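# Nest the open wooden boxes, largest upright on table

## Task

Stack every open wooden box inside the next larger one so that each rests flat with its opening facing up, righting any that start tipped on a side or inverted. The largest box must stand upright on the table surface. The arrangement must stay put by itself, since anything held in place only by the robot does not count. Finish by releasing everything and moving the arms away.

## Robot and tools

Robot: two arms, left_arm and right_arm, mounted on opposite sides of the table. left_arm's base is on the +y side. The names are labels only and do not match the left or right of any image. Each arm has six joints, in this order: waist, shoulder, elbow, wrist pitch, wrist yaw, wrist roll. Each arm also has a parallel gripper.

Frame: all reported positions share one world frame. The origin is the table centre, +z points up, and the table top is at z = +0.020 m. Each gripper's fingers point along its own +x axis and close along its y axis. The reported end_effector_position is the point between the finger pads, which sits 3 to 4 cm behind the fingertips. This printed position can be somewhat off, especially when the arm is stretched far.

execute_actions: its argument actions is a list holding zero items or one item. There is also an optional pictures boolean.
- An empty list sends no command. It returns the state with camera images.
- A motion item is {"rows": [...], "steps": n}, with n from 4 to 15 (default 15). Each step lasts 1/30 s. One row is used per step, and if there are fewer rows than steps the last row repeats. Up to 15 rows are allowed.
- Each row is a single flat list of 14 numbers covering both arms, even when only one arm should move. The first seven are left_arm's six joint targets followed by its opening. The last seven are the same for right_arm.
- Joint numbers are absolute target angles in radians, in the same form as the Joint positions line. They are not offsets from the current angles.
- A wait item is {"steps": n} with n up to 300. It counts from the previous result, and your reply time is included in that count.
- Images come only with an empty list or with pictures: true.

Joint ranges in radians, the same for both arms:
- waist -3.054 to 3.054
- shoulder 0.000 to 3.142
- elbow 0.000 to 2.356
- wrist pitch -1.571 to 1.571
- wrist yaw -1.571 to 1.571
- wrist roll -3.142 to 3.142

A call is rejected, and nothing is sent, if a target is more than 0.010 beyond a range end and also farther out than that joint's last reported angle. True limits may differ from these by about 0.010. A target past the true limit is clipped to it, and a "joint sent to its limit" line may then appear, possibly about an earlier move. If that line is absent, it does not prove there is more room.

Opening: a number from -1 to 1. +1 is fully open, a pad gap of 0.088 m. Empty fingers meet at about -0.80, and values lower than that close them no further. A full close takes at least about 0.5 s. grip_measured reports the opening on the same scale. Each gripper has its own fixed error of about 1 mm. While squeezing a rigid part the reading can show up to 0.061 narrower than the pads really are. To hold something, command about 0.07 below grip_measured; a smaller margin gives a gentler hold. Parts thinner than about 3 mm get reduced force. Pad force tops out near 34 to 49 N. grip_effort_n is the motor's effort in newtons, negative when closing, and it saturates near 83 N. It stays nonzero at rest, reads n/a at the start, and is not a contact-force measurement.

Motion: each joint's target is kept within a fixed lead of its measured angle. The lead is 0.211 rad for waist, shoulder and elbow, 0.213 for wrist pitch, 0.267 for wrist yaw and 0.228 for wrist roll. On top of that, targets are scaled back if they would move the gripper more than 70 mm in a single step, so large moves take several calls. Friction can leave joints short of their targets, especially at long reach, so check Joint positions after each move.

Timing: a result is captured 4 steps before its action ends, and those remaining steps play out while you think. The arms keep driving toward the last row you sent until motion settles or a step is HELD.

Result lines:
- State: each arm's end-effector position (m), quaternion (wxyz) and velocities (m/s, rad/s).
- Joint positions and Joint velocities: per arm, the six joints followed by the pad gap in m.
- "joint command not followed": a clearance check altered or blocked some joint targets.
- HELD: on the marked steps, some or all of your row was not sent.
- MOTOR HOT: appears from 50 °C. At 95 °C an OVER-TEMPERATURE FAULT freezes that arm, and if it does not cool in time it loses power and goes limp. Holding loads heats the motors, including while you think.
- Torque fault: if contact torque reaches a joint's load limit, that arm stops for 10 s and the rest of the call is skipped. Load limits in N m are waist 17.6, shoulder 21.8, elbow 21.7, wrist pitch 5.74, wrist yaw 5.72, wrist roll 5.36, and a held object's weight adds to the load.

zoom_image: pass camera (cam_high, cam_low, cam_left_wrist or cam_right_wrist) and region [x0, y0, x1, y1] in pixels of that camera's latest 504x504 image. The origin is the top-left corner, and the region can be at most 504 by 504. Pinhole-plus-radial calibrations are supplied for each camera. cam_high looks down from about (0.75, -0.03, 0.83). cam_low sits near (0.39, 0.08, 0.16). The wrist cameras' poses are derived from their arm's joint readings.

finished_scene: pass scene, the current scene's number. It cannot be undone. Ending a reply without any tool call ends everything.

Avoid:
- knocking anything off the table, which fails the task
- letting the arms collide or press on each other
- drops, slams, hard shoves and forceful contacts

Expect occasional brief external tugs on held parts or pushes on loose objects. Before finishing, confirm the boxes rest stably on their own, then open the grippers and retract both arms.

Each tool is called after ">>>" by a JSON object that holds its "name" and its "arguments", one argument or row to a line.

## Session

>>> {"name": "execute_actions", "arguments": {
  "actions": []
}}

Scene clock: 0.00 s of 4500.00 s.
left_arm: end_effector_position=(+0.3084, +0.1314, +0.3288) grip_measured=+0.846 grip_effort_n=n/a end_effector_quat_wxyz=(+0.886, +0.199, +0.401, -0.120) end_effector_velocity=(-0.003, +0.000, +0.001) end_effector_angular_velocity=(+0.002, -0.002, +0.009) | right_arm: end_effector_position=(+0.2621, -0.0637, +0.1420) grip_measured=+0.838 grip_effort_n=n/a end_effector_quat_wxyz=(+0.464, +0.646, +0.606, +0.012) end_effector_velocity=(-0.002, -0.002, -0.004) end_effector_angular_velocity=(-0.018, -0.001, +0.024)
Joint positions: left_arm=[ 0.628  2.467  1.991 -0.905  0.223 -0.225  0.08 ] | right_arm=[-0.301  2.113  0.842  0.607 -0.111  2.588  0.08 ]
Joint velocities: left_arm=[-0.002 -0.007 -0.002 -0.007 -0.007 -0.007 -0.   ] | right_arm=[-0.002  0.002 -0.002 -0.007 -0.022 -0.022 -0.   ]
Motor temperatures (°C, as the motors report them): left_arm=[24 23 26 23 26 25] | right_arm=[27 25 27 26 25 25]
Heat: left arm: hottest elbow 26 °C (+0.0 °C/min); right arm: hottest waist 27 °C (+0.0 °C/min).

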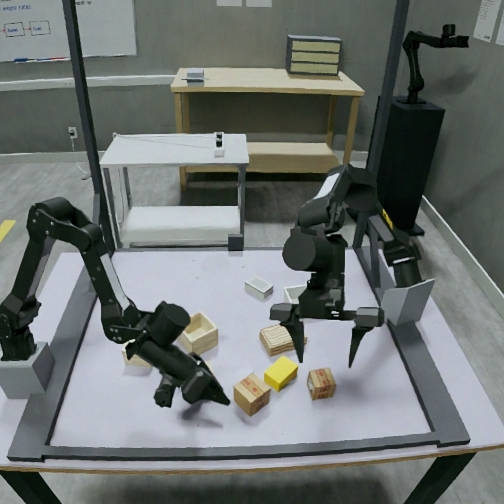

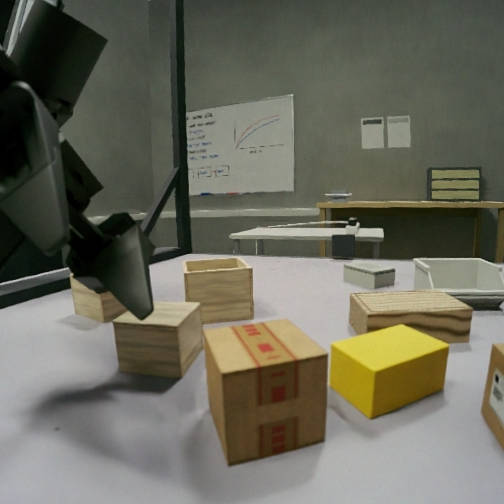

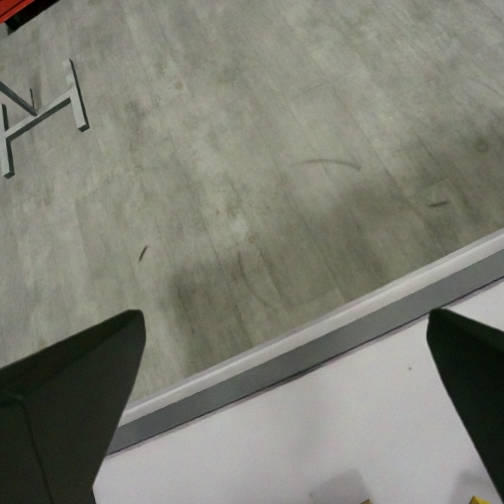

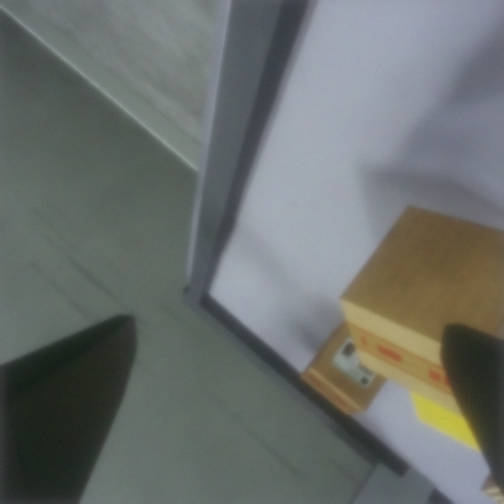

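>>> {"name": "execute_actions", "arguments": {
  "actions": [
    {"rows":[[1.2,1.0,0.8,0,0,0,1,-1.2,1.0,0.8,0,0,0,1]],"steps":15}
  ]
}}

>>> {"name": "execute_actions", "arguments": {
  "actions": [
    {"steps":100}
  ],
  "pictures": true
}}

Scene clock: 0.60 s of 4500.00 s.
left_arm: end_effector_position=(+0.3283, +0.2316, +0.4341) grip_measured=+0.999 grip_effort_n=15.1 end_effector_quat_wxyz=(+0.943, +0.211, +0.249, -0.060) end_effector_velocity=(-0.020, +0.360, +0.343) end_effector_angular_velocity=(-0.370, -0.981, +0.338) | right_arm: end_effector_position=(+0.3682, -0.1447, +0.2446) grip_measured=+0.990 grip_effort_n=18.8 end_effector_quat_wxyz=(+0.580, +0.667, +0.467, +0.031) end_effector_velocity=(+0.254, -0.326, +0.310) end_effector_angular_velocity=(-0.373, -0.723, -0.520)
Joint positions: left_arm=[ 0.854  2.249  1.731 -0.629  0.059 -0.056  0.088] | right_arm=[-0.616  1.809  0.828  0.269 -0.024  2.224  0.088]
Joint velocities: left_arm=[ 0.828 -0.735 -0.764  0.799 -0.227  0.227  0.003] | right_arm=[-1.018 -0.96  -0.017 -1.004  0.095 -1.092  0.003]
Motor temperatures (°C, as the motors report them): left_arm=[24 24 27 23 26 25] | right_arm=[27 25 27 26 25 25]
Heat: left arm: hottest elbow 27 °C (+0.0 °C/min); right arm: hottest waist 27 °C (+0.0 °C/min).
Steps of this call (steps 1 to 7: nothing new was sent; steps 8 to 18: the first 11 steps of this action). Readings (joint positions):
8: left_arm=[0.630 2.459 1.979 -0.889 0.214 -0.210] | right_arm=[-0.305 2.104 0.842 0.592 -0.111 2.570]
9: left_arm=[0.637 2.444 1.955 -0.863 0.190 -0.183] | right_arm=[-0.321 2.083 0.839 0.552 -0.100 2.535]
11: left_arm=[0.669 2.410 1.905 -0.817 0.149 -0.141] | right_arm=[-0.380 2.029 0.829 0.492 -0.071 2.469]
15: left_arm=[0.771 2.322 1.807 -0.711 0.088 -0.083] | right_arm=[-0.516 1.905 0.828 0.368 -0.037 2.331]
18: the state above

Scene clock: 3.93 s of 4500.00 s.
left_arm: end_effector_position=(+0.0642, +0.3649, +0.5720) grip_measured=+1.000 grip_effort_n=15.1 end_effector_quat_wxyz=(+0.968, +0.128, -0.216, +0.009) end_effector_velocity=(+0.002, +0.004, -0.004) end_effector_angular_velocity=(+0.011, +0.015, +0.032) | right_arm: end_effector_position=(+0.3740, -0.3743, +0.5065) grip_measured=+0.998 grip_effort_n=17.9 end_effector_quat_wxyz=(+0.976, -0.043, -0.057, +0.204) end_effector_velocity=(+0.001, +0.002, -0.007) end_effector_angular_velocity=(-0.019, +0.023, +0.016)
Joint positions: left_arm=[ 1.197  1.052  0.805 -0.002  0.001 -0.002  0.088] | right_arm=[-1.197  1.004  0.815  0.003 -0.003  0.002  0.088]
Joint velocities: left_arm=[-0.002 -0.002 -0.002 -0.022 -0.022  0.022  0.   ] | right_arm=[-0.002  0.002 -0.002 -0.022 -0.022 -0.007 -0.   ]
Motor temperatures (°C, as the motors report them): left_arm=[24 24 27 24 26 25] | right_arm=[27 25 27 26 25 25]
Heat: left arm: hottest elbow 27 °C (+0.0 °C/min); right arm: hottest waist 27 °C (+0.0 °C/min).
Kept back: nothing.
Steps of this call (steps 1 to 4: the last 4 steps of your previous action; steps 5 to 75: the robot went on to your last target; steps 76 to 100: nothing new was sent). Readings (joint positions):
1: left_arm=[0.882 2.225 1.706 -0.601 0.052 -0.048] | right_arm=[-0.650 1.777 0.827 0.236 -0.021 2.188]
2: left_arm=[0.910 2.200 1.680 -0.573 0.046 -0.042] | right_arm=[-0.685 1.745 0.826 0.202 -0.019 2.151]
4: left_arm=[0.965 2.149 1.627 -0.517 0.036 -0.033] | right_arm=[-0.754 1.680 0.825 0.140 -0.015 2.077]
8: left_arm=[1.078 2.040 1.511 -0.392 0.021 -0.019] | right_arm=[-0.892 1.551 0.823 0.068 -0.011 1.931]
100: the state above
All arms were judged still, so your last target was given up. Only a new action makes them travel on or press farther. Fingers that are still opening or closing keep moving.
camera_calibration (this result's frames):
cam_left_wrist: T_world_to_cam=[[0.110664, -0.959708, -0.258292, 0.507064], [0.0929635, 0.268745, -0.958715, 0.478101], [0.989501, 0.0820835, 0.118958, -0.0871094], [0, 0, 0, 1]] pos_world=[-0.0143649, 0.365296, 0.599695]
cam_right_wrist: T_world_to_cam=[[0.400582, -0.904197, 0.148196, -0.548986], [-0.118859, -0.211654, -0.97009, 0.487861], [0.908519, 0.370986, -0.192257, -0.0212984], [0, 0, 0, 1]] pos_world=[0.297251, -0.385232, 0.550532]

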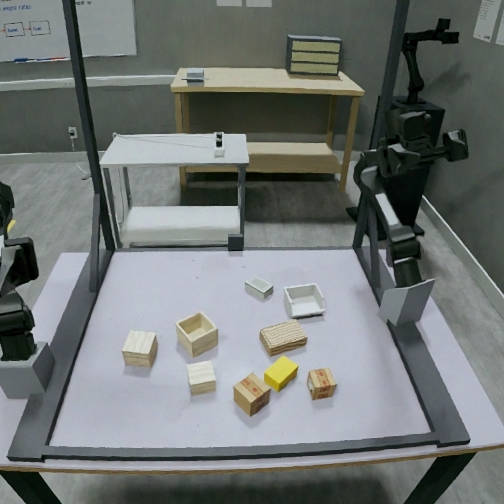

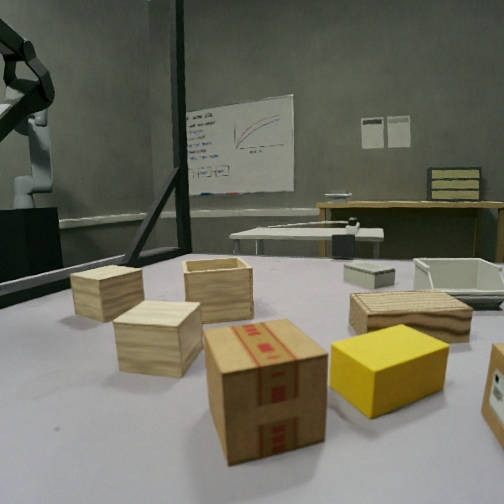

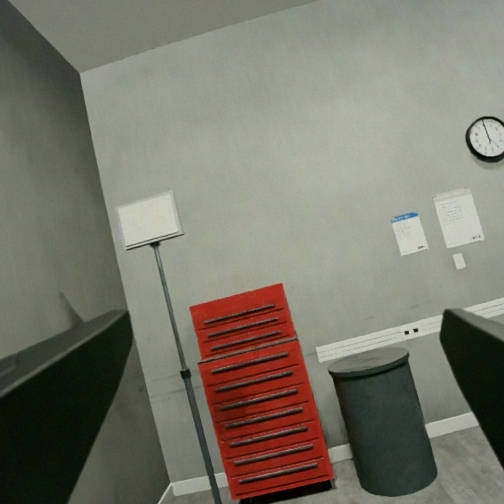

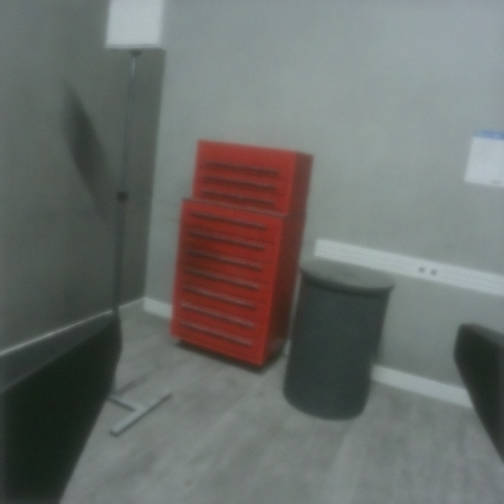

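>>> {"name": "execute_actions", "arguments": {
  "actions": [
    {"rows":[[1.2,1.0,0.8,0,0,0,1,-0.2,1.4,1.2,-1.1,0,0,1]],"steps":15}
  ]
}}

>>> {"name": "execute_actions", "arguments": {
  "actions": [
    {"steps":45}
  ],
  "pictures": true
}}

Scene clock: 5.70 s of 4500.00 s.
left_arm: end_effector_position=(+0.0642, +0.3649, +0.5720) grip_measured=+1.000 grip_effort_n=15.6 end_effector_quat_wxyz=(+0.968, +0.128, -0.216, +0.009) end_effector_velocity=(+0.000, +0.003, -0.001) end_effector_angular_velocity=(-0.028, +0.003, +0.010) | right_arm: end_effector_position=(+0.3409, -0.2272, +0.4382) grip_measured=+0.998 grip_effort_n=18.8 end_effector_quat_wxyz=(+0.904, -0.176, +0.149, +0.360) end_effector_velocity=(-0.317, +0.281, -0.333) end_effector_angular_velocity=(-1.290, +0.865, +0.908)
Joint positions: left_arm=[ 1.197  1.052  0.805 -0.002  0.001 -0.002  0.088] | right_arm=[-0.784  1.345  1.143 -0.431  0.006  0.002  0.088]
Joint velocities: left_arm=[-0.002 -0.002 -0.002 -0.007 -0.022 -0.022  0.   ] | right_arm=[ 1.248  0.393  0.31  -1.223  0.007  0.007 -0.   ]
Motor temperatures (°C, as the motors report them): left_arm=[24 24 27 24 26 25] | right_arm=[27 25 27 26 25 25]
Heat: left arm: hottest elbow 27 °C (+10.5 °C/min); right arm: hottest waist 27 °C (+0.0 °C/min).
Steps of this call (steps 1 to 42: nothing new was sent; steps 43 to 53: the first 11 steps of this action). Readings (joint positions):
43: left_arm=[1.197 1.052 0.805 -0.002 0.001 -0.002] | right_arm=[-1.186 1.019 0.829 -0.024 0.007 0.002]
44: left_arm=[1.197 1.052 0.805 -0.002 0.001 -0.002] | right_arm=[-1.150 1.050 0.868 -0.071 0.011 0.002]
46: left_arm=[1.197 1.052 0.805 -0.002 0.001 -0.002] | right_arm=[-1.065 1.137 0.954 -0.148 0.007 0.002]
50: left_arm=[1.197 1.052 0.805 -0.002 0.001 -0.002] | right_arm=[-0.906 1.286 1.092 -0.306 0.006 0.002]
53: the state above

Scene clock: 7.20 s of 4500.00 s.
left_arm: end_effector_position=(+0.0642, +0.3649, +0.5720) grip_measured=+1.000 grip_effort_n=15.1 end_effector_quat_wxyz=(+0.968, +0.128, -0.216, +0.009) end_effector_velocity=(+0.002, +0.002, -0.004) end_effector_angular_velocity=(-0.012, +0.008, +0.014) | right_arm: end_effector_position=(+0.1559, -0.2327, +0.2985) grip_measured=+0.998 grip_effort_n=18.4 end_effector_quat_wxyz=(+0.670, -0.461, +0.361, +0.455) end_effector_velocity=(-0.001, -0.005, -0.002) end_effector_angular_velocity=(-0.022, +0.008, +0.000)
Joint positions: left_arm=[ 1.197  1.052  0.805 -0.002  0.001 -0.002  0.088] | right_arm=[-0.204  1.392  1.19  -1.098 -0.001  0.001  0.088]
Joint velocities: left_arm=[-0.007 -0.002 -0.007 -0.007 -0.022 -0.007  0.   ] | right_arm=[-0.002 -0.002 -0.002 -0.022 -0.007 -0.007 -0.   ]
Motor temperatures (°C, as the motors report them): left_arm=[24 24 27 24 26 25] | right_arm=[27 25 28 26 25 25]
Heat: left arm: hottest elbow 27 °C (+8.3 °C/min); right arm: hottest elbow 28 °C (+8.3 °C/min).
Kept back: nothing.
Steps of this call (steps 1 to 4: the last 4 steps of your previous action; steps 5 to 45: the robot went on to your last target). Readings (joint positions):
1: left_arm=[1.197 1.052 0.805 -0.002 0.001 -0.002] | right_arm=[-0.742 1.357 1.152 -0.474 0.006 0.002]
2: left_arm=[1.197 1.052 0.805 -0.002 0.001 -0.002] | right_arm=[-0.700 1.366 1.159 -0.516 0.006 0.002]
4: left_arm=[1.197 1.052 0.805 -0.002 0.001 -0.002] | right_arm=[-0.615 1.377 1.170 -0.601 0.006 0.002]
8: left_arm=[1.197 1.052 0.805 -0.002 0.001 -0.002] | right_arm=[-0.439 1.388 1.182 -0.776 0.005 0.002]
45: the state above
All arms were judged still, so your last target was given up. Only a new action makes them travel on or press farther. Fingers that are still opening or closing keep moving.
camera_calibration (this result's frames):
cam_left_wrist: T_world_to_cam=[[0.110664, -0.959708, -0.258292, 0.507064], [0.0929635, 0.268745, -0.958715, 0.478101], [0.989501, 0.0820835, 0.118958, -0.0871094], [0, 0, 0, 1]] pos_world=[-0.0143649, 0.365296, 0.599695]
cam_right_wrist: T_world_to_cam=[[0.950095, -0.116853, 0.28925, -0.247377], [-0.112916, -0.993142, -0.0303225, -0.173131], [0.290809, -0.00385174, -0.956773, 0.321635], [0, 0, 0, 1]] pos_world=[0.121948, -0.199611, 0.374036]

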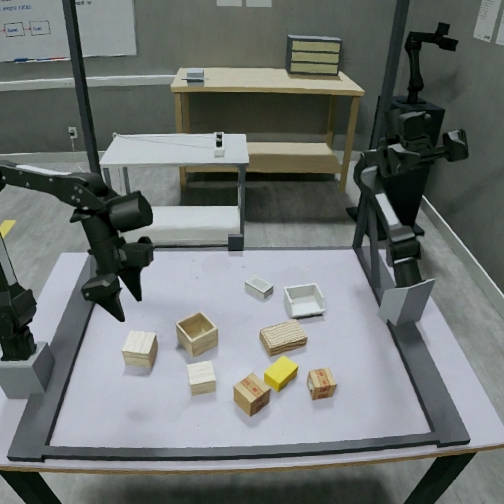

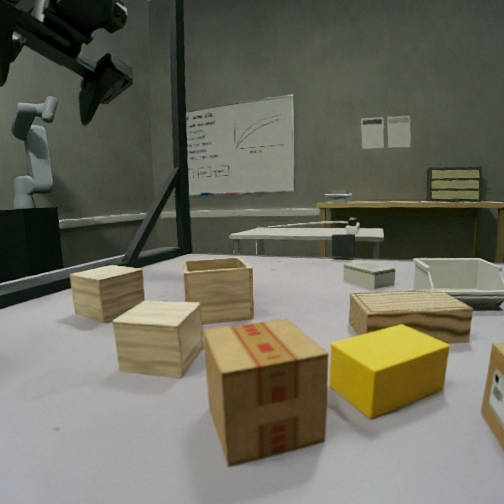

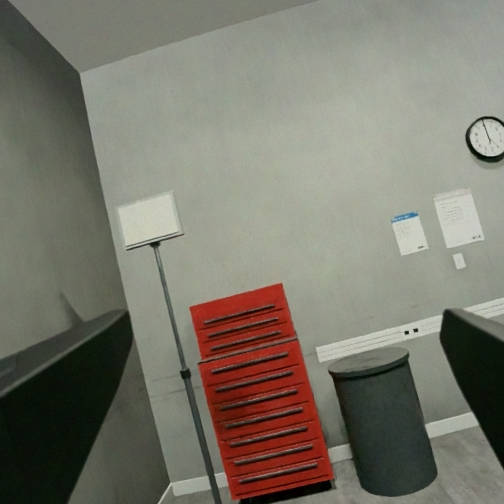

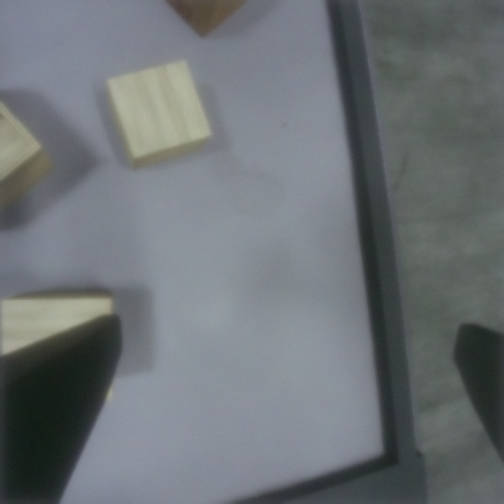

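>>> {"name": "zoom_image", "arguments": {
  "camera": "cam_high",
  "region": [100,290,260,410]
}}

>>> {"name": "zoom_image", "arguments": {
  "camera": "cam_low",
  "region": [50,240,290,400]
}}

Region (100, 290, 260, 410) of cam_high's 504x504 image, scaled by 3.150, with more detail than that image has; it fills the top 378 rows of this view, and the rest is white.

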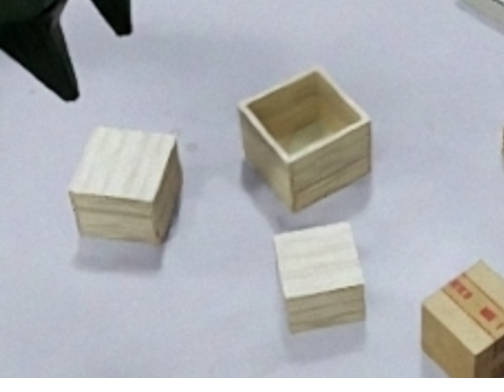

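Region (50, 240, 290, 400) of cam_low's 504x504 image, scaled by 2.100, with more detail than that image has.

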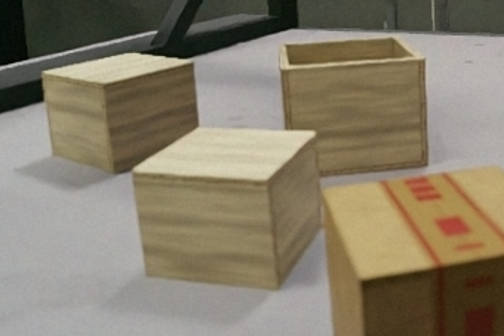

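>>> {"name": "execute_actions", "arguments": {
  "actions": [
    {"rows":[[1.2,1.0,0.8,0,0,0,1,0.59,1.86,1.71,-1.55,-0.42,0,1]],"steps":15}
  ]
}}

>>> {"name": "execute_actions", "arguments": {
  "actions": [
    {"steps":30}
  ],
  "pictures": true
}}

Scene clock: 9.53 s of 4500.00 s.
left_arm: end_effector_position=(+0.0642, +0.3649, +0.5720) grip_measured=+1.000 grip_effort_n=15.1 end_effector_quat_wxyz=(+0.968, +0.128, -0.216, +0.009) end_effector_velocity=(-0.004, -0.001, +0.003) end_effector_angular_velocity=(-0.007, -0.018, -0.003) | right_arm: end_effector_position=(-0.0077, -0.2270, +0.2549) grip_measured=+0.998 grip_effort_n=17.4 end_effector_quat_wxyz=(+0.397, -0.568, +0.496, +0.523) end_effector_velocity=(-0.442, -0.030, -0.121) end_effector_angular_velocity=(-0.725, +0.281, +1.130)
Joint positions: left_arm=[ 1.197  1.052  0.805 -0.002  0.001 -0.002  0.088] | right_arm=[ 0.192  1.771  1.589 -1.473 -0.367  0.002  0.088]
Joint velocities: left_arm=[-0.002 -0.007  0.002  0.007 -0.007 -0.007  0.   ] | right_arm=[ 1.302  0.803  0.935 -0.418 -0.374 -0.022 -0.   ]
Motor temperatures (°C, as the motors report them): left_arm=[24 25 27 25 26 25] | right_arm=[27 25 28 26 25 25]
Heat: left arm: hottest elbow 27 °C (+6.3 °C/min); right arm: hottest elbow 28 °C (+6.3 °C/min).
Steps of this call (steps 1 to 59: nothing new was sent; steps 60 to 70: the first 11 steps of this action). Readings (joint positions):
60: left_arm=[1.197 1.052 0.805 -0.002 0.001 -0.002] | right_arm=[-0.197 1.408 1.204 -1.123 -0.014 0.002]
61: left_arm=[1.197 1.052 0.805 -0.002 0.001 -0.002] | right_arm=[-0.169 1.438 1.243 -1.174 -0.063 0.002]
63: left_arm=[1.197 1.052 0.805 -0.002 0.001 -0.002] | right_arm=[-0.092 1.513 1.320 -1.233 -0.162 0.002]
67: left_arm=[1.197 1.052 0.805 -0.002 0.001 -0.002] | right_arm=[0.065 1.666 1.472 -1.396 -0.313 0.002]
70: the state above

Scene clock: 10.53 s of 4500.00 s.
left_arm: end_effector_position=(+0.0642, +0.3649, +0.5720) grip_measured=+1.000 grip_effort_n=15.1 end_effector_quat_wxyz=(+0.968, +0.128, -0.216, +0.009) end_effector_velocity=(+0.000, +0.001, -0.002) end_effector_angular_velocity=(-0.022, +0.007, -0.003) | right_arm: end_effector_position=(-0.1171, -0.2920, +0.2288) grip_measured=+0.998 grip_effort_n=17.4 end_effector_quat_wxyz=(+0.244, -0.671, +0.435, +0.548) end_effector_velocity=(+0.002, -0.001, +0.001) end_effector_angular_velocity=(-0.007, -0.001, -0.018)
Joint positions: left_arm=[ 1.197  1.052  0.805 -0.002  0.001 -0.002  0.088] | right_arm=[ 0.586  1.846  1.7   -1.548 -0.417  0.002  0.088]
Joint velocities: left_arm=[-0.002 -0.002 -0.002 -0.007 -0.007 -0.022  0.   ] | right_arm=[-0.007 -0.002 -0.002 -0.007 -0.007  0.007 -0.   ]
Motor temperatures (°C, as the motors report them): left_arm=[24 25 27 25 26 25] | right_arm=[27 25 28 26 25 25]
Heat: left arm: hottest elbow 27 °C (+5.7 °C/min); right arm: hottest elbow 28 °C (+5.7 °C/min).
Kept back: nothing.
Steps of this call (steps 1 to 4: the last 4 steps of your previous action; steps 5 to 30: the robot went on to your last target). Readings (joint positions):
1: left_arm=[1.197 1.052 0.805 -0.002 0.001 -0.002] | right_arm=[0.237 1.794 1.616 -1.488 -0.378 0.002]
2: left_arm=[1.197 1.052 0.805 -0.002 0.001 -0.002] | right_arm=[0.282 1.810 1.638 -1.503 -0.387 0.002]
4: left_arm=[1.197 1.052 0.805 -0.002 0.001 -0.002] | right_arm=[0.376 1.828 1.666 -1.522 -0.399 0.002]
8: left_arm=[1.197 1.052 0.805 -0.002 0.001 -0.002] | right_arm=[0.542 1.840 1.691 -1.540 -0.416 0.002]
30: the state above
All arms were judged still, so your last target was given up. Only a new action makes them travel on or press farther. Fingers that are still opening or closing keep moving.
camera_calibration (this result's frames):
cam_left_wrist: T_world_to_cam=[[0.110664, -0.959708, -0.258292, 0.507064], [0.0929635, 0.268745, -0.958715, 0.478101], [0.989501, 0.0820835, 0.118958, -0.0871094], [0, 0, 0, 1]] pos_world=[-0.0143649, 0.365296, 0.599695]
cam_right_wrist: T_world_to_cam=[[0.829067, 0.531434, -0.173857, 0.306311], [0.533339, -0.658221, 0.531314, -0.219991], [0.167922, -0.53322, -0.829144, 0.135935], [0, 0, 0, 1]] pos_world=[-0.159449, -0.235103, 0.282848]

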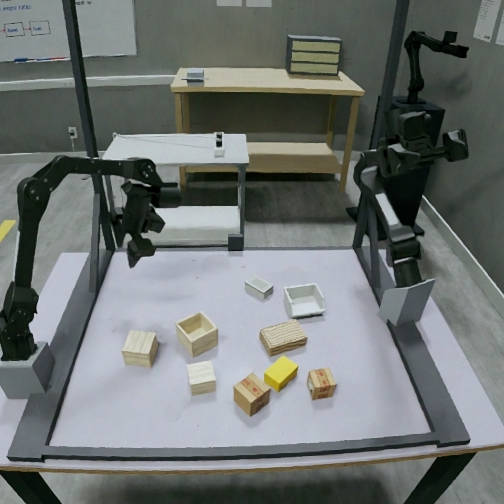

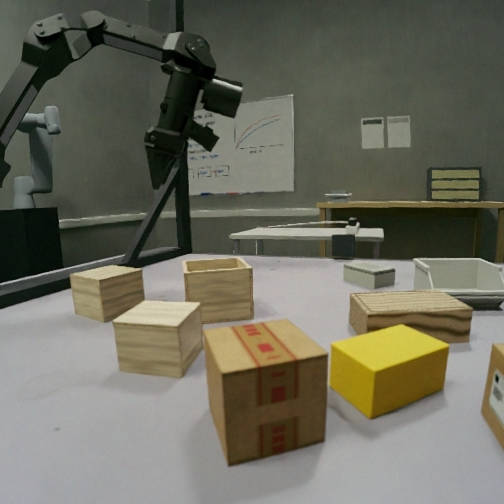

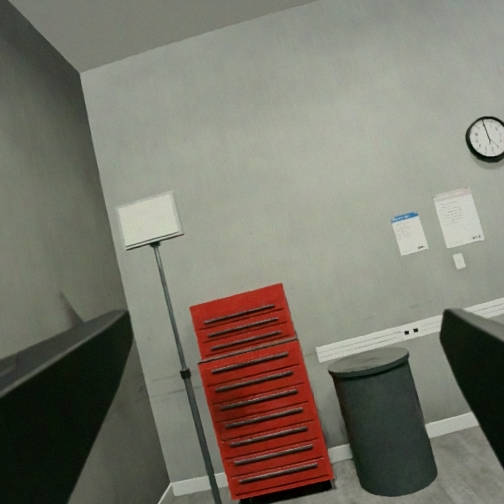

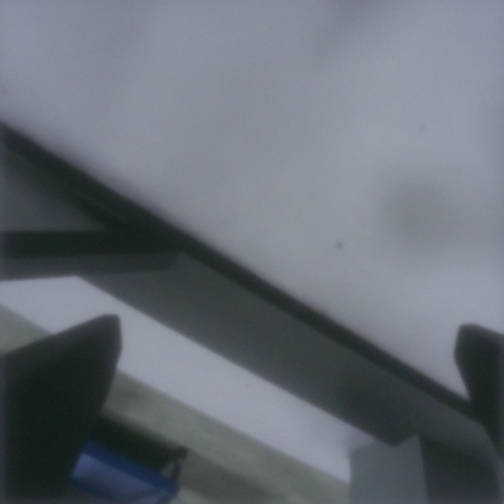

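>>> {"name": "execute_actions", "arguments": {
  "actions": [
    {"rows":[[1.2,1.0,0.8,0,0,0,1,0.59,1.86,1.71,-1.55,0.5,0,1]],"steps":15}
  ]
}}

>>> {"name": "execute_actions", "arguments": {
  "actions": [
    {"steps":15}
  ],
  "pictures": true
}}

Scene clock: 11.00 s of 4500.00 s.
left_arm: end_effector_position=(+0.0642, +0.3649, +0.5720) grip_measured=+1.000 grip_effort_n=15.6 end_effector_quat_wxyz=(+0.968, +0.128, -0.216, +0.009) end_effector_velocity=(+0.000, +0.001, -0.004) end_effector_angular_velocity=(-0.009, +0.016, +0.006) | right_arm: end_effector_position=(-0.0422, -0.2375, +0.2433) grip_measured=+0.998 grip_effort_n=17.4 end_effector_quat_wxyz=(+0.403, -0.775, +0.199, +0.444) end_effector_velocity=(+0.182, +0.161, +0.123) end_effector_angular_velocity=(+0.946, -1.439, +0.503)
Joint positions: left_arm=[ 1.197  1.052  0.805 -0.002  0.001 -0.002  0.088] | right_arm=[ 0.591  1.847  1.702 -1.548  0.227  0.002  0.088]
Joint velocities: left_arm=[-0.002 -0.007 -0.002 -0.022 -0.007 -0.007  0.   ] | right_arm=[-0.007 -0.002  0.002 -0.007  1.795 -0.007 -0.   ]
Motor temperatures (°C, as the motors report them): left_arm=[24 25 27 25 26 25] | right_arm=[27 26 28 26 25 25]
Heat: left arm: hottest elbow 27 °C (+5.5 °C/min); right arm: hottest elbow 28 °C (+5.5 °C/min).
Steps of this call (steps 1 to 3: nothing new was sent; steps 4 to 14: the first 11 steps of this action). Readings (joint positions):
4: left_arm=[1.197 1.052 0.805 -0.002 0.001 -0.002] | right_arm=[0.588 1.846 1.701 -1.548 -0.392 0.002]
5: left_arm=[1.197 1.052 0.805 -0.002 0.001 -0.002] | right_arm=[0.591 1.846 1.702 -1.548 -0.323 0.002]
7: left_arm=[1.197 1.052 0.805 -0.002 0.001 -0.002] | right_arm=[0.591 1.846 1.702 -1.548 -0.201 0.002]
11: left_arm=[1.197 1.052 0.805 -0.002 0.001 -0.002] | right_arm=[0.591 1.847 1.702 -1.548 0.044 0.002]
14: the state above

Scene clock: 11.50 s of 4500.00 s.
left_arm: end_effector_position=(+0.0642, +0.3649, +0.5720) grip_measured=+1.000 grip_effort_n=15.1 end_effector_quat_wxyz=(+0.968, +0.128, -0.216, +0.009) end_effector_velocity=(-0.001, +0.000, -0.000) end_effector_angular_velocity=(-0.008, +0.001, +0.002) | right_arm: end_effector_position=(-0.0183, -0.2140, +0.2656) grip_measured=+0.998 grip_effort_n=17.9 end_effector_quat_wxyz=(+0.459, -0.794, +0.095, +0.387) end_effector_velocity=(+0.004, -0.000, +0.002) end_effector_angular_velocity=(-0.002, -0.026, +0.006)
Joint positions: left_arm=[ 1.197  1.052  0.805 -0.002  0.001 -0.002  0.088] | right_arm=[ 0.589  1.847  1.702 -1.548  0.492  0.002  0.088]
Joint velocities: left_arm=[-0.002 -0.002  0.002 -0.007 -0.007 -0.007  0.   ] | right_arm=[-0.002 -0.002 -0.007 -0.007  0.022 -0.007 -0.   ]
Motor temperatures (°C, as the motors report them): left_arm=[24 25 27 25 26 25] | right_arm=[27 26 28 26 25 25]
Heat: left arm: hottest elbow 27 °C (+5.2 °C/min); right arm: hottest elbow 28 °C (+5.2 °C/min).
Kept back: nothing.
Steps of this call (steps 1 to 4: the last 4 steps of your previous action; steps 5 to 15: the robot went on to your last target). Readings (joint positions):
1: left_arm=[1.197 1.052 0.805 -0.002 0.001 -0.002] | right_arm=[0.591 1.847 1.702 -1.548 0.287 0.002]
2: left_arm=[1.197 1.052 0.805 -0.002 0.001 -0.002] | right_arm=[0.591 1.847 1.702 -1.548 0.343 0.002]
4: left_arm=[1.197 1.052 0.805 -0.002 0.001 -0.002] | right_arm=[0.589 1.847 1.702 -1.548 0.412 0.002]
8: left_arm=[1.197 1.052 0.805 -0.002 0.001 -0.002] | right_arm=[0.589 1.847 1.702 -1.548 0.469 0.002]
15: the state above
camera_calibration (this result's frames):
cam_left_wrist: T_world_to_cam=[[0.110664, -0.959708, -0.258292, 0.507064], [0.0929635, 0.268745, -0.958715, 0.478101], [0.989501, 0.0820835, 0.118958, -0.0871094], [0, 0, 0, 1]] pos_world=[-0.0143649, 0.365296, 0.599695]
cam_right_wrist: T_world_to_cam=[[0.492531, 0.595991, 0.634199, -0.0175848], [0.332412, -0.802297, 0.495804, -0.265976], [0.804311, -0.0333834, -0.59327, 0.247433], [0, 0, 0, 1]] pos_world=[-0.101939, -0.194651, 0.289819]

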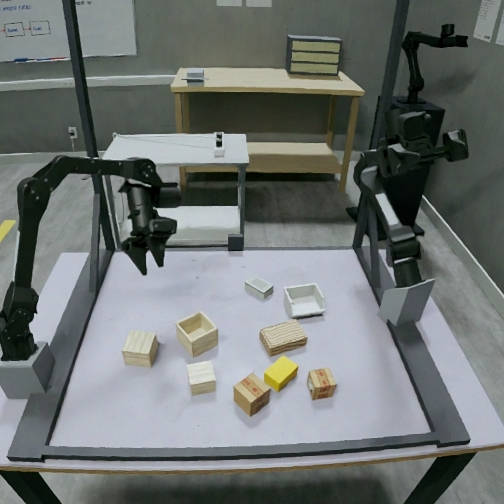

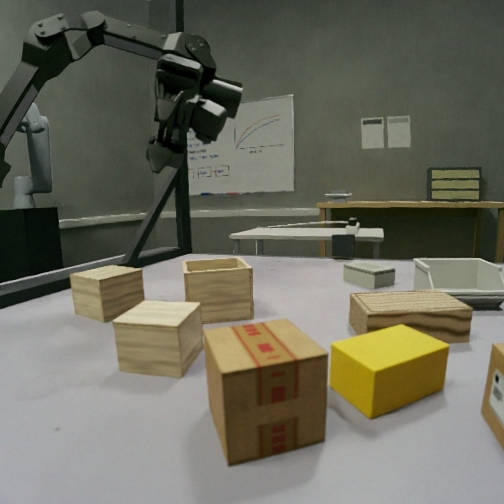

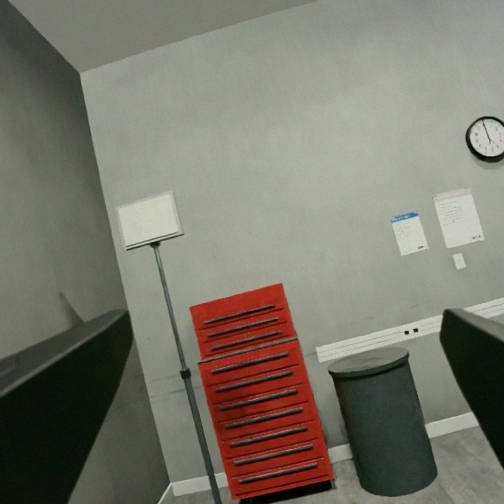

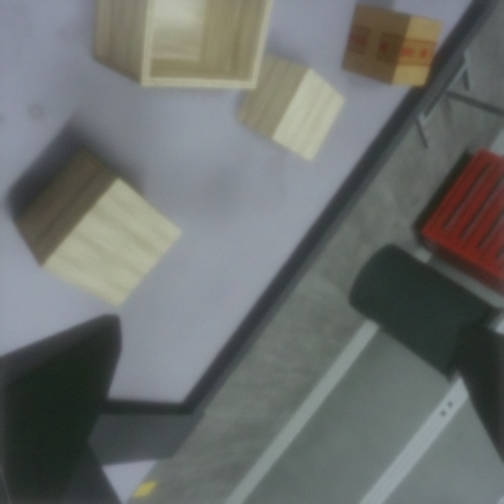

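>>> {"name": "execute_actions", "arguments": {
  "actions": [
    {"rows":[[1.2,1.0,0.8,0,0,0,1,0.036,1.33,0.89,-1.12,-0.284,0,1]],"steps":15}
  ]
}}

>>> {"name": "execute_actions", "arguments": {
  "actions": [
    {"steps":25}
  ],
  "pictures": true
}}

Scene clock: 14.20 s of 4500.00 s.
left_arm: end_effector_position=(+0.0642, +0.3649, +0.5720) grip_measured=+1.000 grip_effort_n=15.6 end_effector_quat_wxyz=(+0.968, +0.128, -0.216, +0.009) end_effector_velocity=(-0.001, +0.004, +0.001) end_effector_angular_velocity=(-0.018, -0.003, +0.019) | right_arm: end_effector_position=(+0.0517, -0.2401, +0.2761) grip_measured=+0.998 grip_effort_n=17.4 end_effector_quat_wxyz=(+0.535, -0.524, +0.350, +0.563) end_effector_velocity=(+0.112, -0.218, -0.090) end_effector_angular_velocity=(-0.089, +1.138, -0.541)
Joint positions: left_arm=[ 1.197  1.052  0.805 -0.002  0.001 -0.002  0.088] | right_arm=[ 0.105  1.394  1.229 -1.156 -0.135 -0.     0.088]
Joint velocities: left_arm=[ 0.002 -0.002  0.002 -0.007 -0.022 -0.007  0.   ] | right_arm=[-0.808 -0.886 -1.263  0.3   -1.194 -0.007  0.   ]
Motor temperatures (°C, as the motors report them): left_arm=[24 25 28 25 26 25] | right_arm=[27 26 29 26 25 25]
Heat: left arm: hottest elbow 28 °C (+8.5 °C/min); right arm: hottest elbow 29 °C (+8.5 °C/min).
Steps of this call (steps 1 to 15: the robot went on to your last target; steps 16 to 70: nothing new was sent; steps 71 to 81: the first 11 steps of this action). Readings (joint positions):
71: left_arm=[1.197 1.052 0.805 -0.002 0.001 -0.002] | right_arm=[0.580 1.829 1.682 -1.516 0.465 -0.000]
72: left_arm=[1.197 1.052 0.805 -0.002 0.001 -0.002] | right_arm=[0.547 1.792 1.633 -1.450 0.386 -0.000]
74: left_arm=[1.197 1.052 0.805 -0.002 0.001 -0.002] | right_arm=[0.446 1.706 1.537 -1.365 0.269 -0.000]
78: left_arm=[1.197 1.052 0.805 -0.002 0.001 -0.002] | right_arm=[0.234 1.515 1.359 -1.198 0.031 -0.000]
81: the state above

Scene clock: 15.03 s of 4500.00 s.
left_arm: end_effector_position=(+0.0642, +0.3649, +0.5720) grip_measured=+1.000 grip_effort_n=15.1 end_effector_quat_wxyz=(+0.968, +0.128, -0.216, +0.009) end_effector_velocity=(-0.001, +0.000, -0.000) end_effector_angular_velocity=(+0.005, +0.001, +0.008) | right_arm: end_effector_position=(+0.0760, -0.3063, +0.2068) grip_measured=+0.998 grip_effort_n=17.0 end_effector_quat_wxyz=(+0.484, -0.526, +0.471, +0.517) end_effector_velocity=(+0.001, -0.003, -0.002) end_effector_angular_velocity=(-0.015, +0.006, -0.005)
Joint positions: left_arm=[ 1.197  1.052  0.805 -0.002  0.001 -0.002  0.088] | right_arm=[ 0.039  1.336  0.904 -1.122 -0.279 -0.     0.088]
Joint velocities: left_arm=[-0.002 -0.002  0.002 -0.007 -0.007  0.007  0.   ] | right_arm=[-0.007  0.002 -0.007 -0.007 -0.007 -0.007 -0.   ]
Motor temperatures (°C, as the motors report them): left_arm=[24 25 28 25 26 25] | right_arm=[27 26 29 26 25 25]
Heat: left arm: hottest elbow 28 °C (+8.0 °C/min); right arm: hottest elbow 29 °C (+8.0 °C/min).
Kept back: nothing.
Steps of this call (steps 1 to 4: the last 4 steps of your previous action; steps 5 to 25: the robot went on to your last target). Readings (joint positions):
1: left_arm=[1.197 1.052 0.805 -0.002 0.001 -0.002] | right_arm=[0.083 1.370 1.187 -1.146 -0.172 -0.000]
2: left_arm=[1.197 1.052 0.805 -0.002 0.001 -0.002] | right_arm=[0.070 1.355 1.144 -1.138 -0.201 -0.000]
4: left_arm=[1.197 1.052 0.805 -0.002 0.001 -0.002] | right_arm=[0.057 1.346 1.054 -1.130 -0.236 -0.000]
8: left_arm=[1.197 1.052 0.805 -0.002 0.001 -0.002] | right_arm=[0.045 1.345 0.932 -1.129 -0.265 -0.000]
25: the state above
camera_calibration (this result's frames):
cam_left_wrist: T_world_to_cam=[[0.110664, -0.959708, -0.258292, 0.507064], [0.0929635, 0.268745, -0.958715, 0.478101], [0.989501, 0.0820835, 0.118958, -0.0871094], [0, 0, 0, 1]] pos_world=[-0.0143649, 0.365296, 0.599695]
cam_right_wrist: T_world_to_cam=[[0.991643, 0.128735, 0.0083936, -0.0233984], [0.121175, -0.951781, 0.281834, -0.32774], [0.0442708, -0.278462, -0.959427, 0.192083], [0, 0, 0, 1]] pos_world=[0.0544129, -0.255436, 0.276854]

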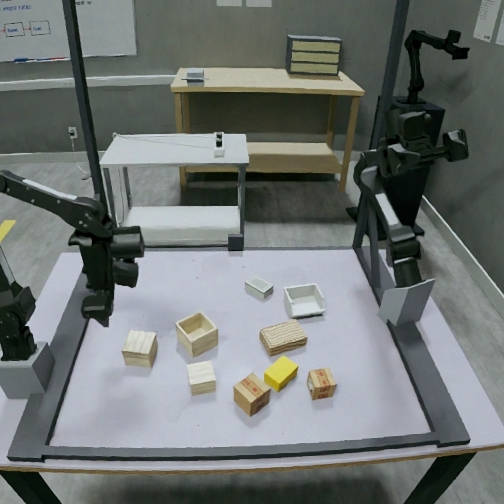

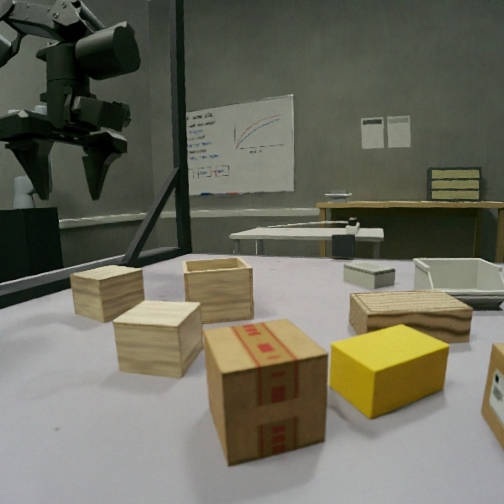

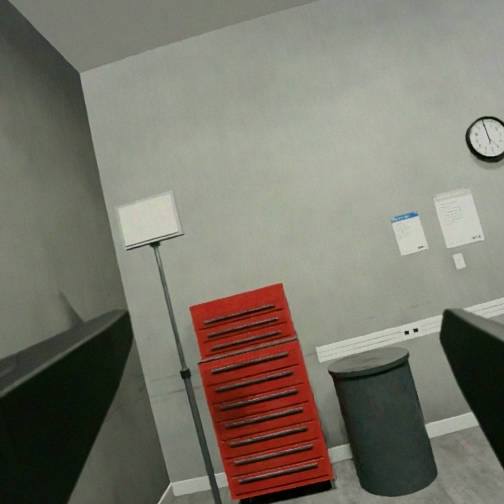

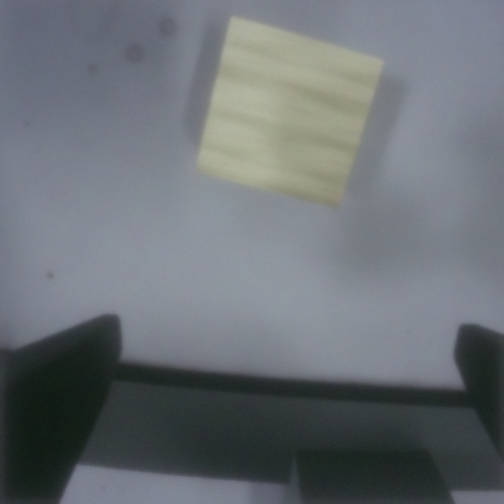

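>>> {"name": "execute_actions", "arguments": {
  "actions": [
    {"rows":[[1.2,1.0,0.8,0,0,0,1,0.121,1.654,0.903,-0.78,-0.28,0.33,1]],"steps":15}
  ]
}}

>>> {"name": "execute_actions", "arguments": {
  "actions": [
    {"steps":12}
  ],
  "pictures": true
}}

Scene clock: 16.00 s of 4500.00 s.
left_arm: end_effector_position=(+0.0642, +0.3649, +0.5720) grip_measured=+1.000 grip_effort_n=15.6 end_effector_quat_wxyz=(+0.968, +0.128, -0.216, +0.009) end_effector_velocity=(+0.002, +0.002, -0.005) end_effector_angular_velocity=(-0.013, +0.018, +0.016) | right_arm: end_effector_position=(+0.0703, -0.2518, +0.1414) grip_measured=+0.998 grip_effort_n=17.0 end_effector_quat_wxyz=(+0.542, -0.464, +0.526, +0.463) end_effector_velocity=(-0.000, +0.027, -0.025) end_effector_angular_velocity=(+0.061, +0.005, -0.103)
Joint positions: left_arm=[ 1.197  1.052  0.805 -0.002  0.001 -0.002  0.088] | right_arm=[ 0.114  1.629  0.908 -0.802 -0.279  0.31   0.088]
Joint velocities: left_arm=[-0.007 -0.002 -0.002 -0.022 -0.022 -0.007  0.   ] | right_arm=[ 0.017  0.1   -0.002  0.168  0.007  0.139 -0.   ]
Motor temperatures (°C, as the motors report them): left_arm=[24 25 28 25 26 25] | right_arm=[27 26 29 26 25 25]
Heat: left arm: hottest elbow 28 °C (+7.5 °C/min); right arm: hottest elbow 29 °C (+7.5 °C/min).
Steps of this call (steps 1 to 15: the robot went on to your last target; steps 16 to 18: nothing new was sent; steps 19 to 29: the first 11 steps of this action). Readings (joint positions):
19: left_arm=[1.197 1.052 0.805 -0.002 0.001 -0.002] | right_arm=[0.044 1.353 0.903 -1.109 -0.279 0.032]
20: left_arm=[1.197 1.052 0.805 -0.002 0.001 -0.002] | right_arm=[0.060 1.385 0.904 -1.050 -0.279 0.088]
22: left_arm=[1.197 1.052 0.805 -0.002 0.001 -0.002] | right_arm=[0.089 1.485 0.909 -0.938 -0.279 0.187]
26: left_arm=[1.197 1.052 0.805 -0.002 0.001 -0.002] | right_arm=[0.111 1.610 0.908 -0.832 -0.279 0.285]
29: the state above

Scene clock: 16.40 s of 4500.00 s.
left_arm: end_effector_position=(+0.0642, +0.3649, +0.5720) grip_measured=+1.000 grip_effort_n=15.1 end_effector_quat_wxyz=(+0.968, +0.128, -0.216, +0.009) end_effector_velocity=(+0.002, +0.001, -0.002) end_effector_angular_velocity=(-0.008, +0.001, +0.002) | right_arm: end_effector_position=(+0.0701, -0.2488, +0.1380) grip_measured=+0.998 grip_effort_n=16.5 end_effector_quat_wxyz=(+0.546, -0.459, +0.528, +0.461) end_effector_velocity=(-0.003, +0.003, -0.001) end_effector_angular_velocity=(+0.013, +0.025, -0.019)
Joint positions: left_arm=[ 1.197  1.052  0.805 -0.002  0.001 -0.002  0.088] | right_arm=[ 0.117  1.643  0.908 -0.783 -0.279  0.327  0.088]
Joint velocities: left_arm=[-0.002  0.002 -0.007  0.007 -0.007 -0.007  0.   ] | right_arm=[-0.002  0.002 -0.002  0.022 -0.022  0.022 -0.   ]
Motor temperatures (°C, as the motors report them): left_arm=[24 25 28 25 26 25] | right_arm=[27 26 29 26 25 25]
Heat: left arm: hottest elbow 28 °C (+7.3 °C/min); right arm: hottest elbow 29 °C (+7.3 °C/min).
Kept back: nothing.
Steps of this call (steps 1 to 4: the last 4 steps of your previous action; steps 5 to 12: the robot went on to your last target). Readings (joint positions):
1: left_arm=[1.197 1.052 0.805 -0.002 0.001 -0.002] | right_arm=[0.115 1.632 0.908 -0.797 -0.279 0.315]
2: left_arm=[1.197 1.052 0.805 -0.002 0.001 -0.002] | right_arm=[0.116 1.635 0.908 -0.794 -0.279 0.318]
4: left_arm=[1.197 1.052 0.805 -0.002 0.001 -0.002] | right_arm=[0.116 1.639 0.908 -0.788 -0.279 0.322]
8: left_arm=[1.197 1.052 0.805 -0.002 0.001 -0.002] | right_arm=[0.117 1.642 0.908 -0.784 -0.279 0.326]
12: the state above
camera_calibration (this result's frames):
cam_left_wrist: T_world_to_cam=[[0.110664, -0.959708, -0.258292, 0.507064], [0.0929635, 0.268745, -0.958715, 0.478101], [0.989501, 0.0820835, 0.118958, -0.0871094], [0, 0, 0, 1]] pos_world=[-0.0143649, 0.365296, 0.599695]
cam_right_wrist: T_world_to_cam=[[0.993653, -0.112487, 0.000838935, -0.0834839], [-0.108689, -0.95813, 0.264902, -0.23607], [-0.0289941, -0.263312, -0.964275, 0.151824], [0, 0, 0, 1]] pos_world=[0.0616978, -0.1956, 0.209005]

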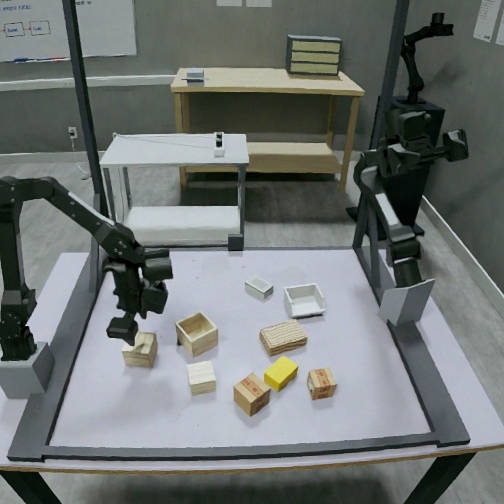

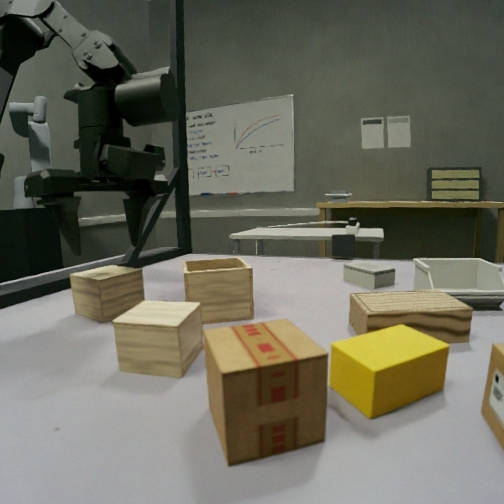

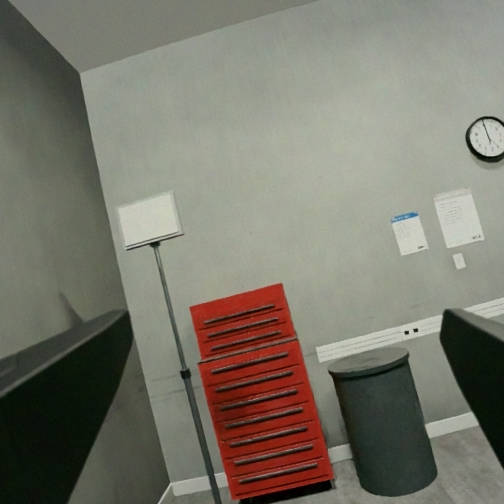

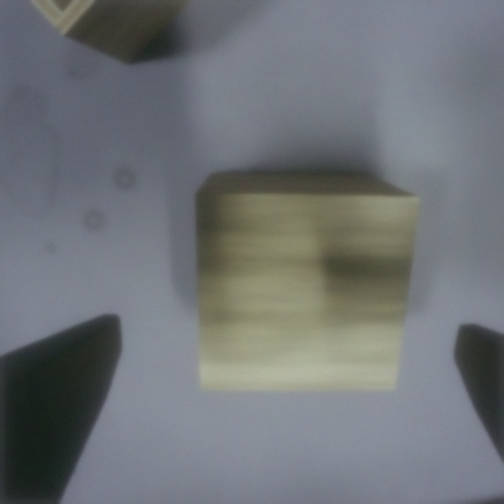

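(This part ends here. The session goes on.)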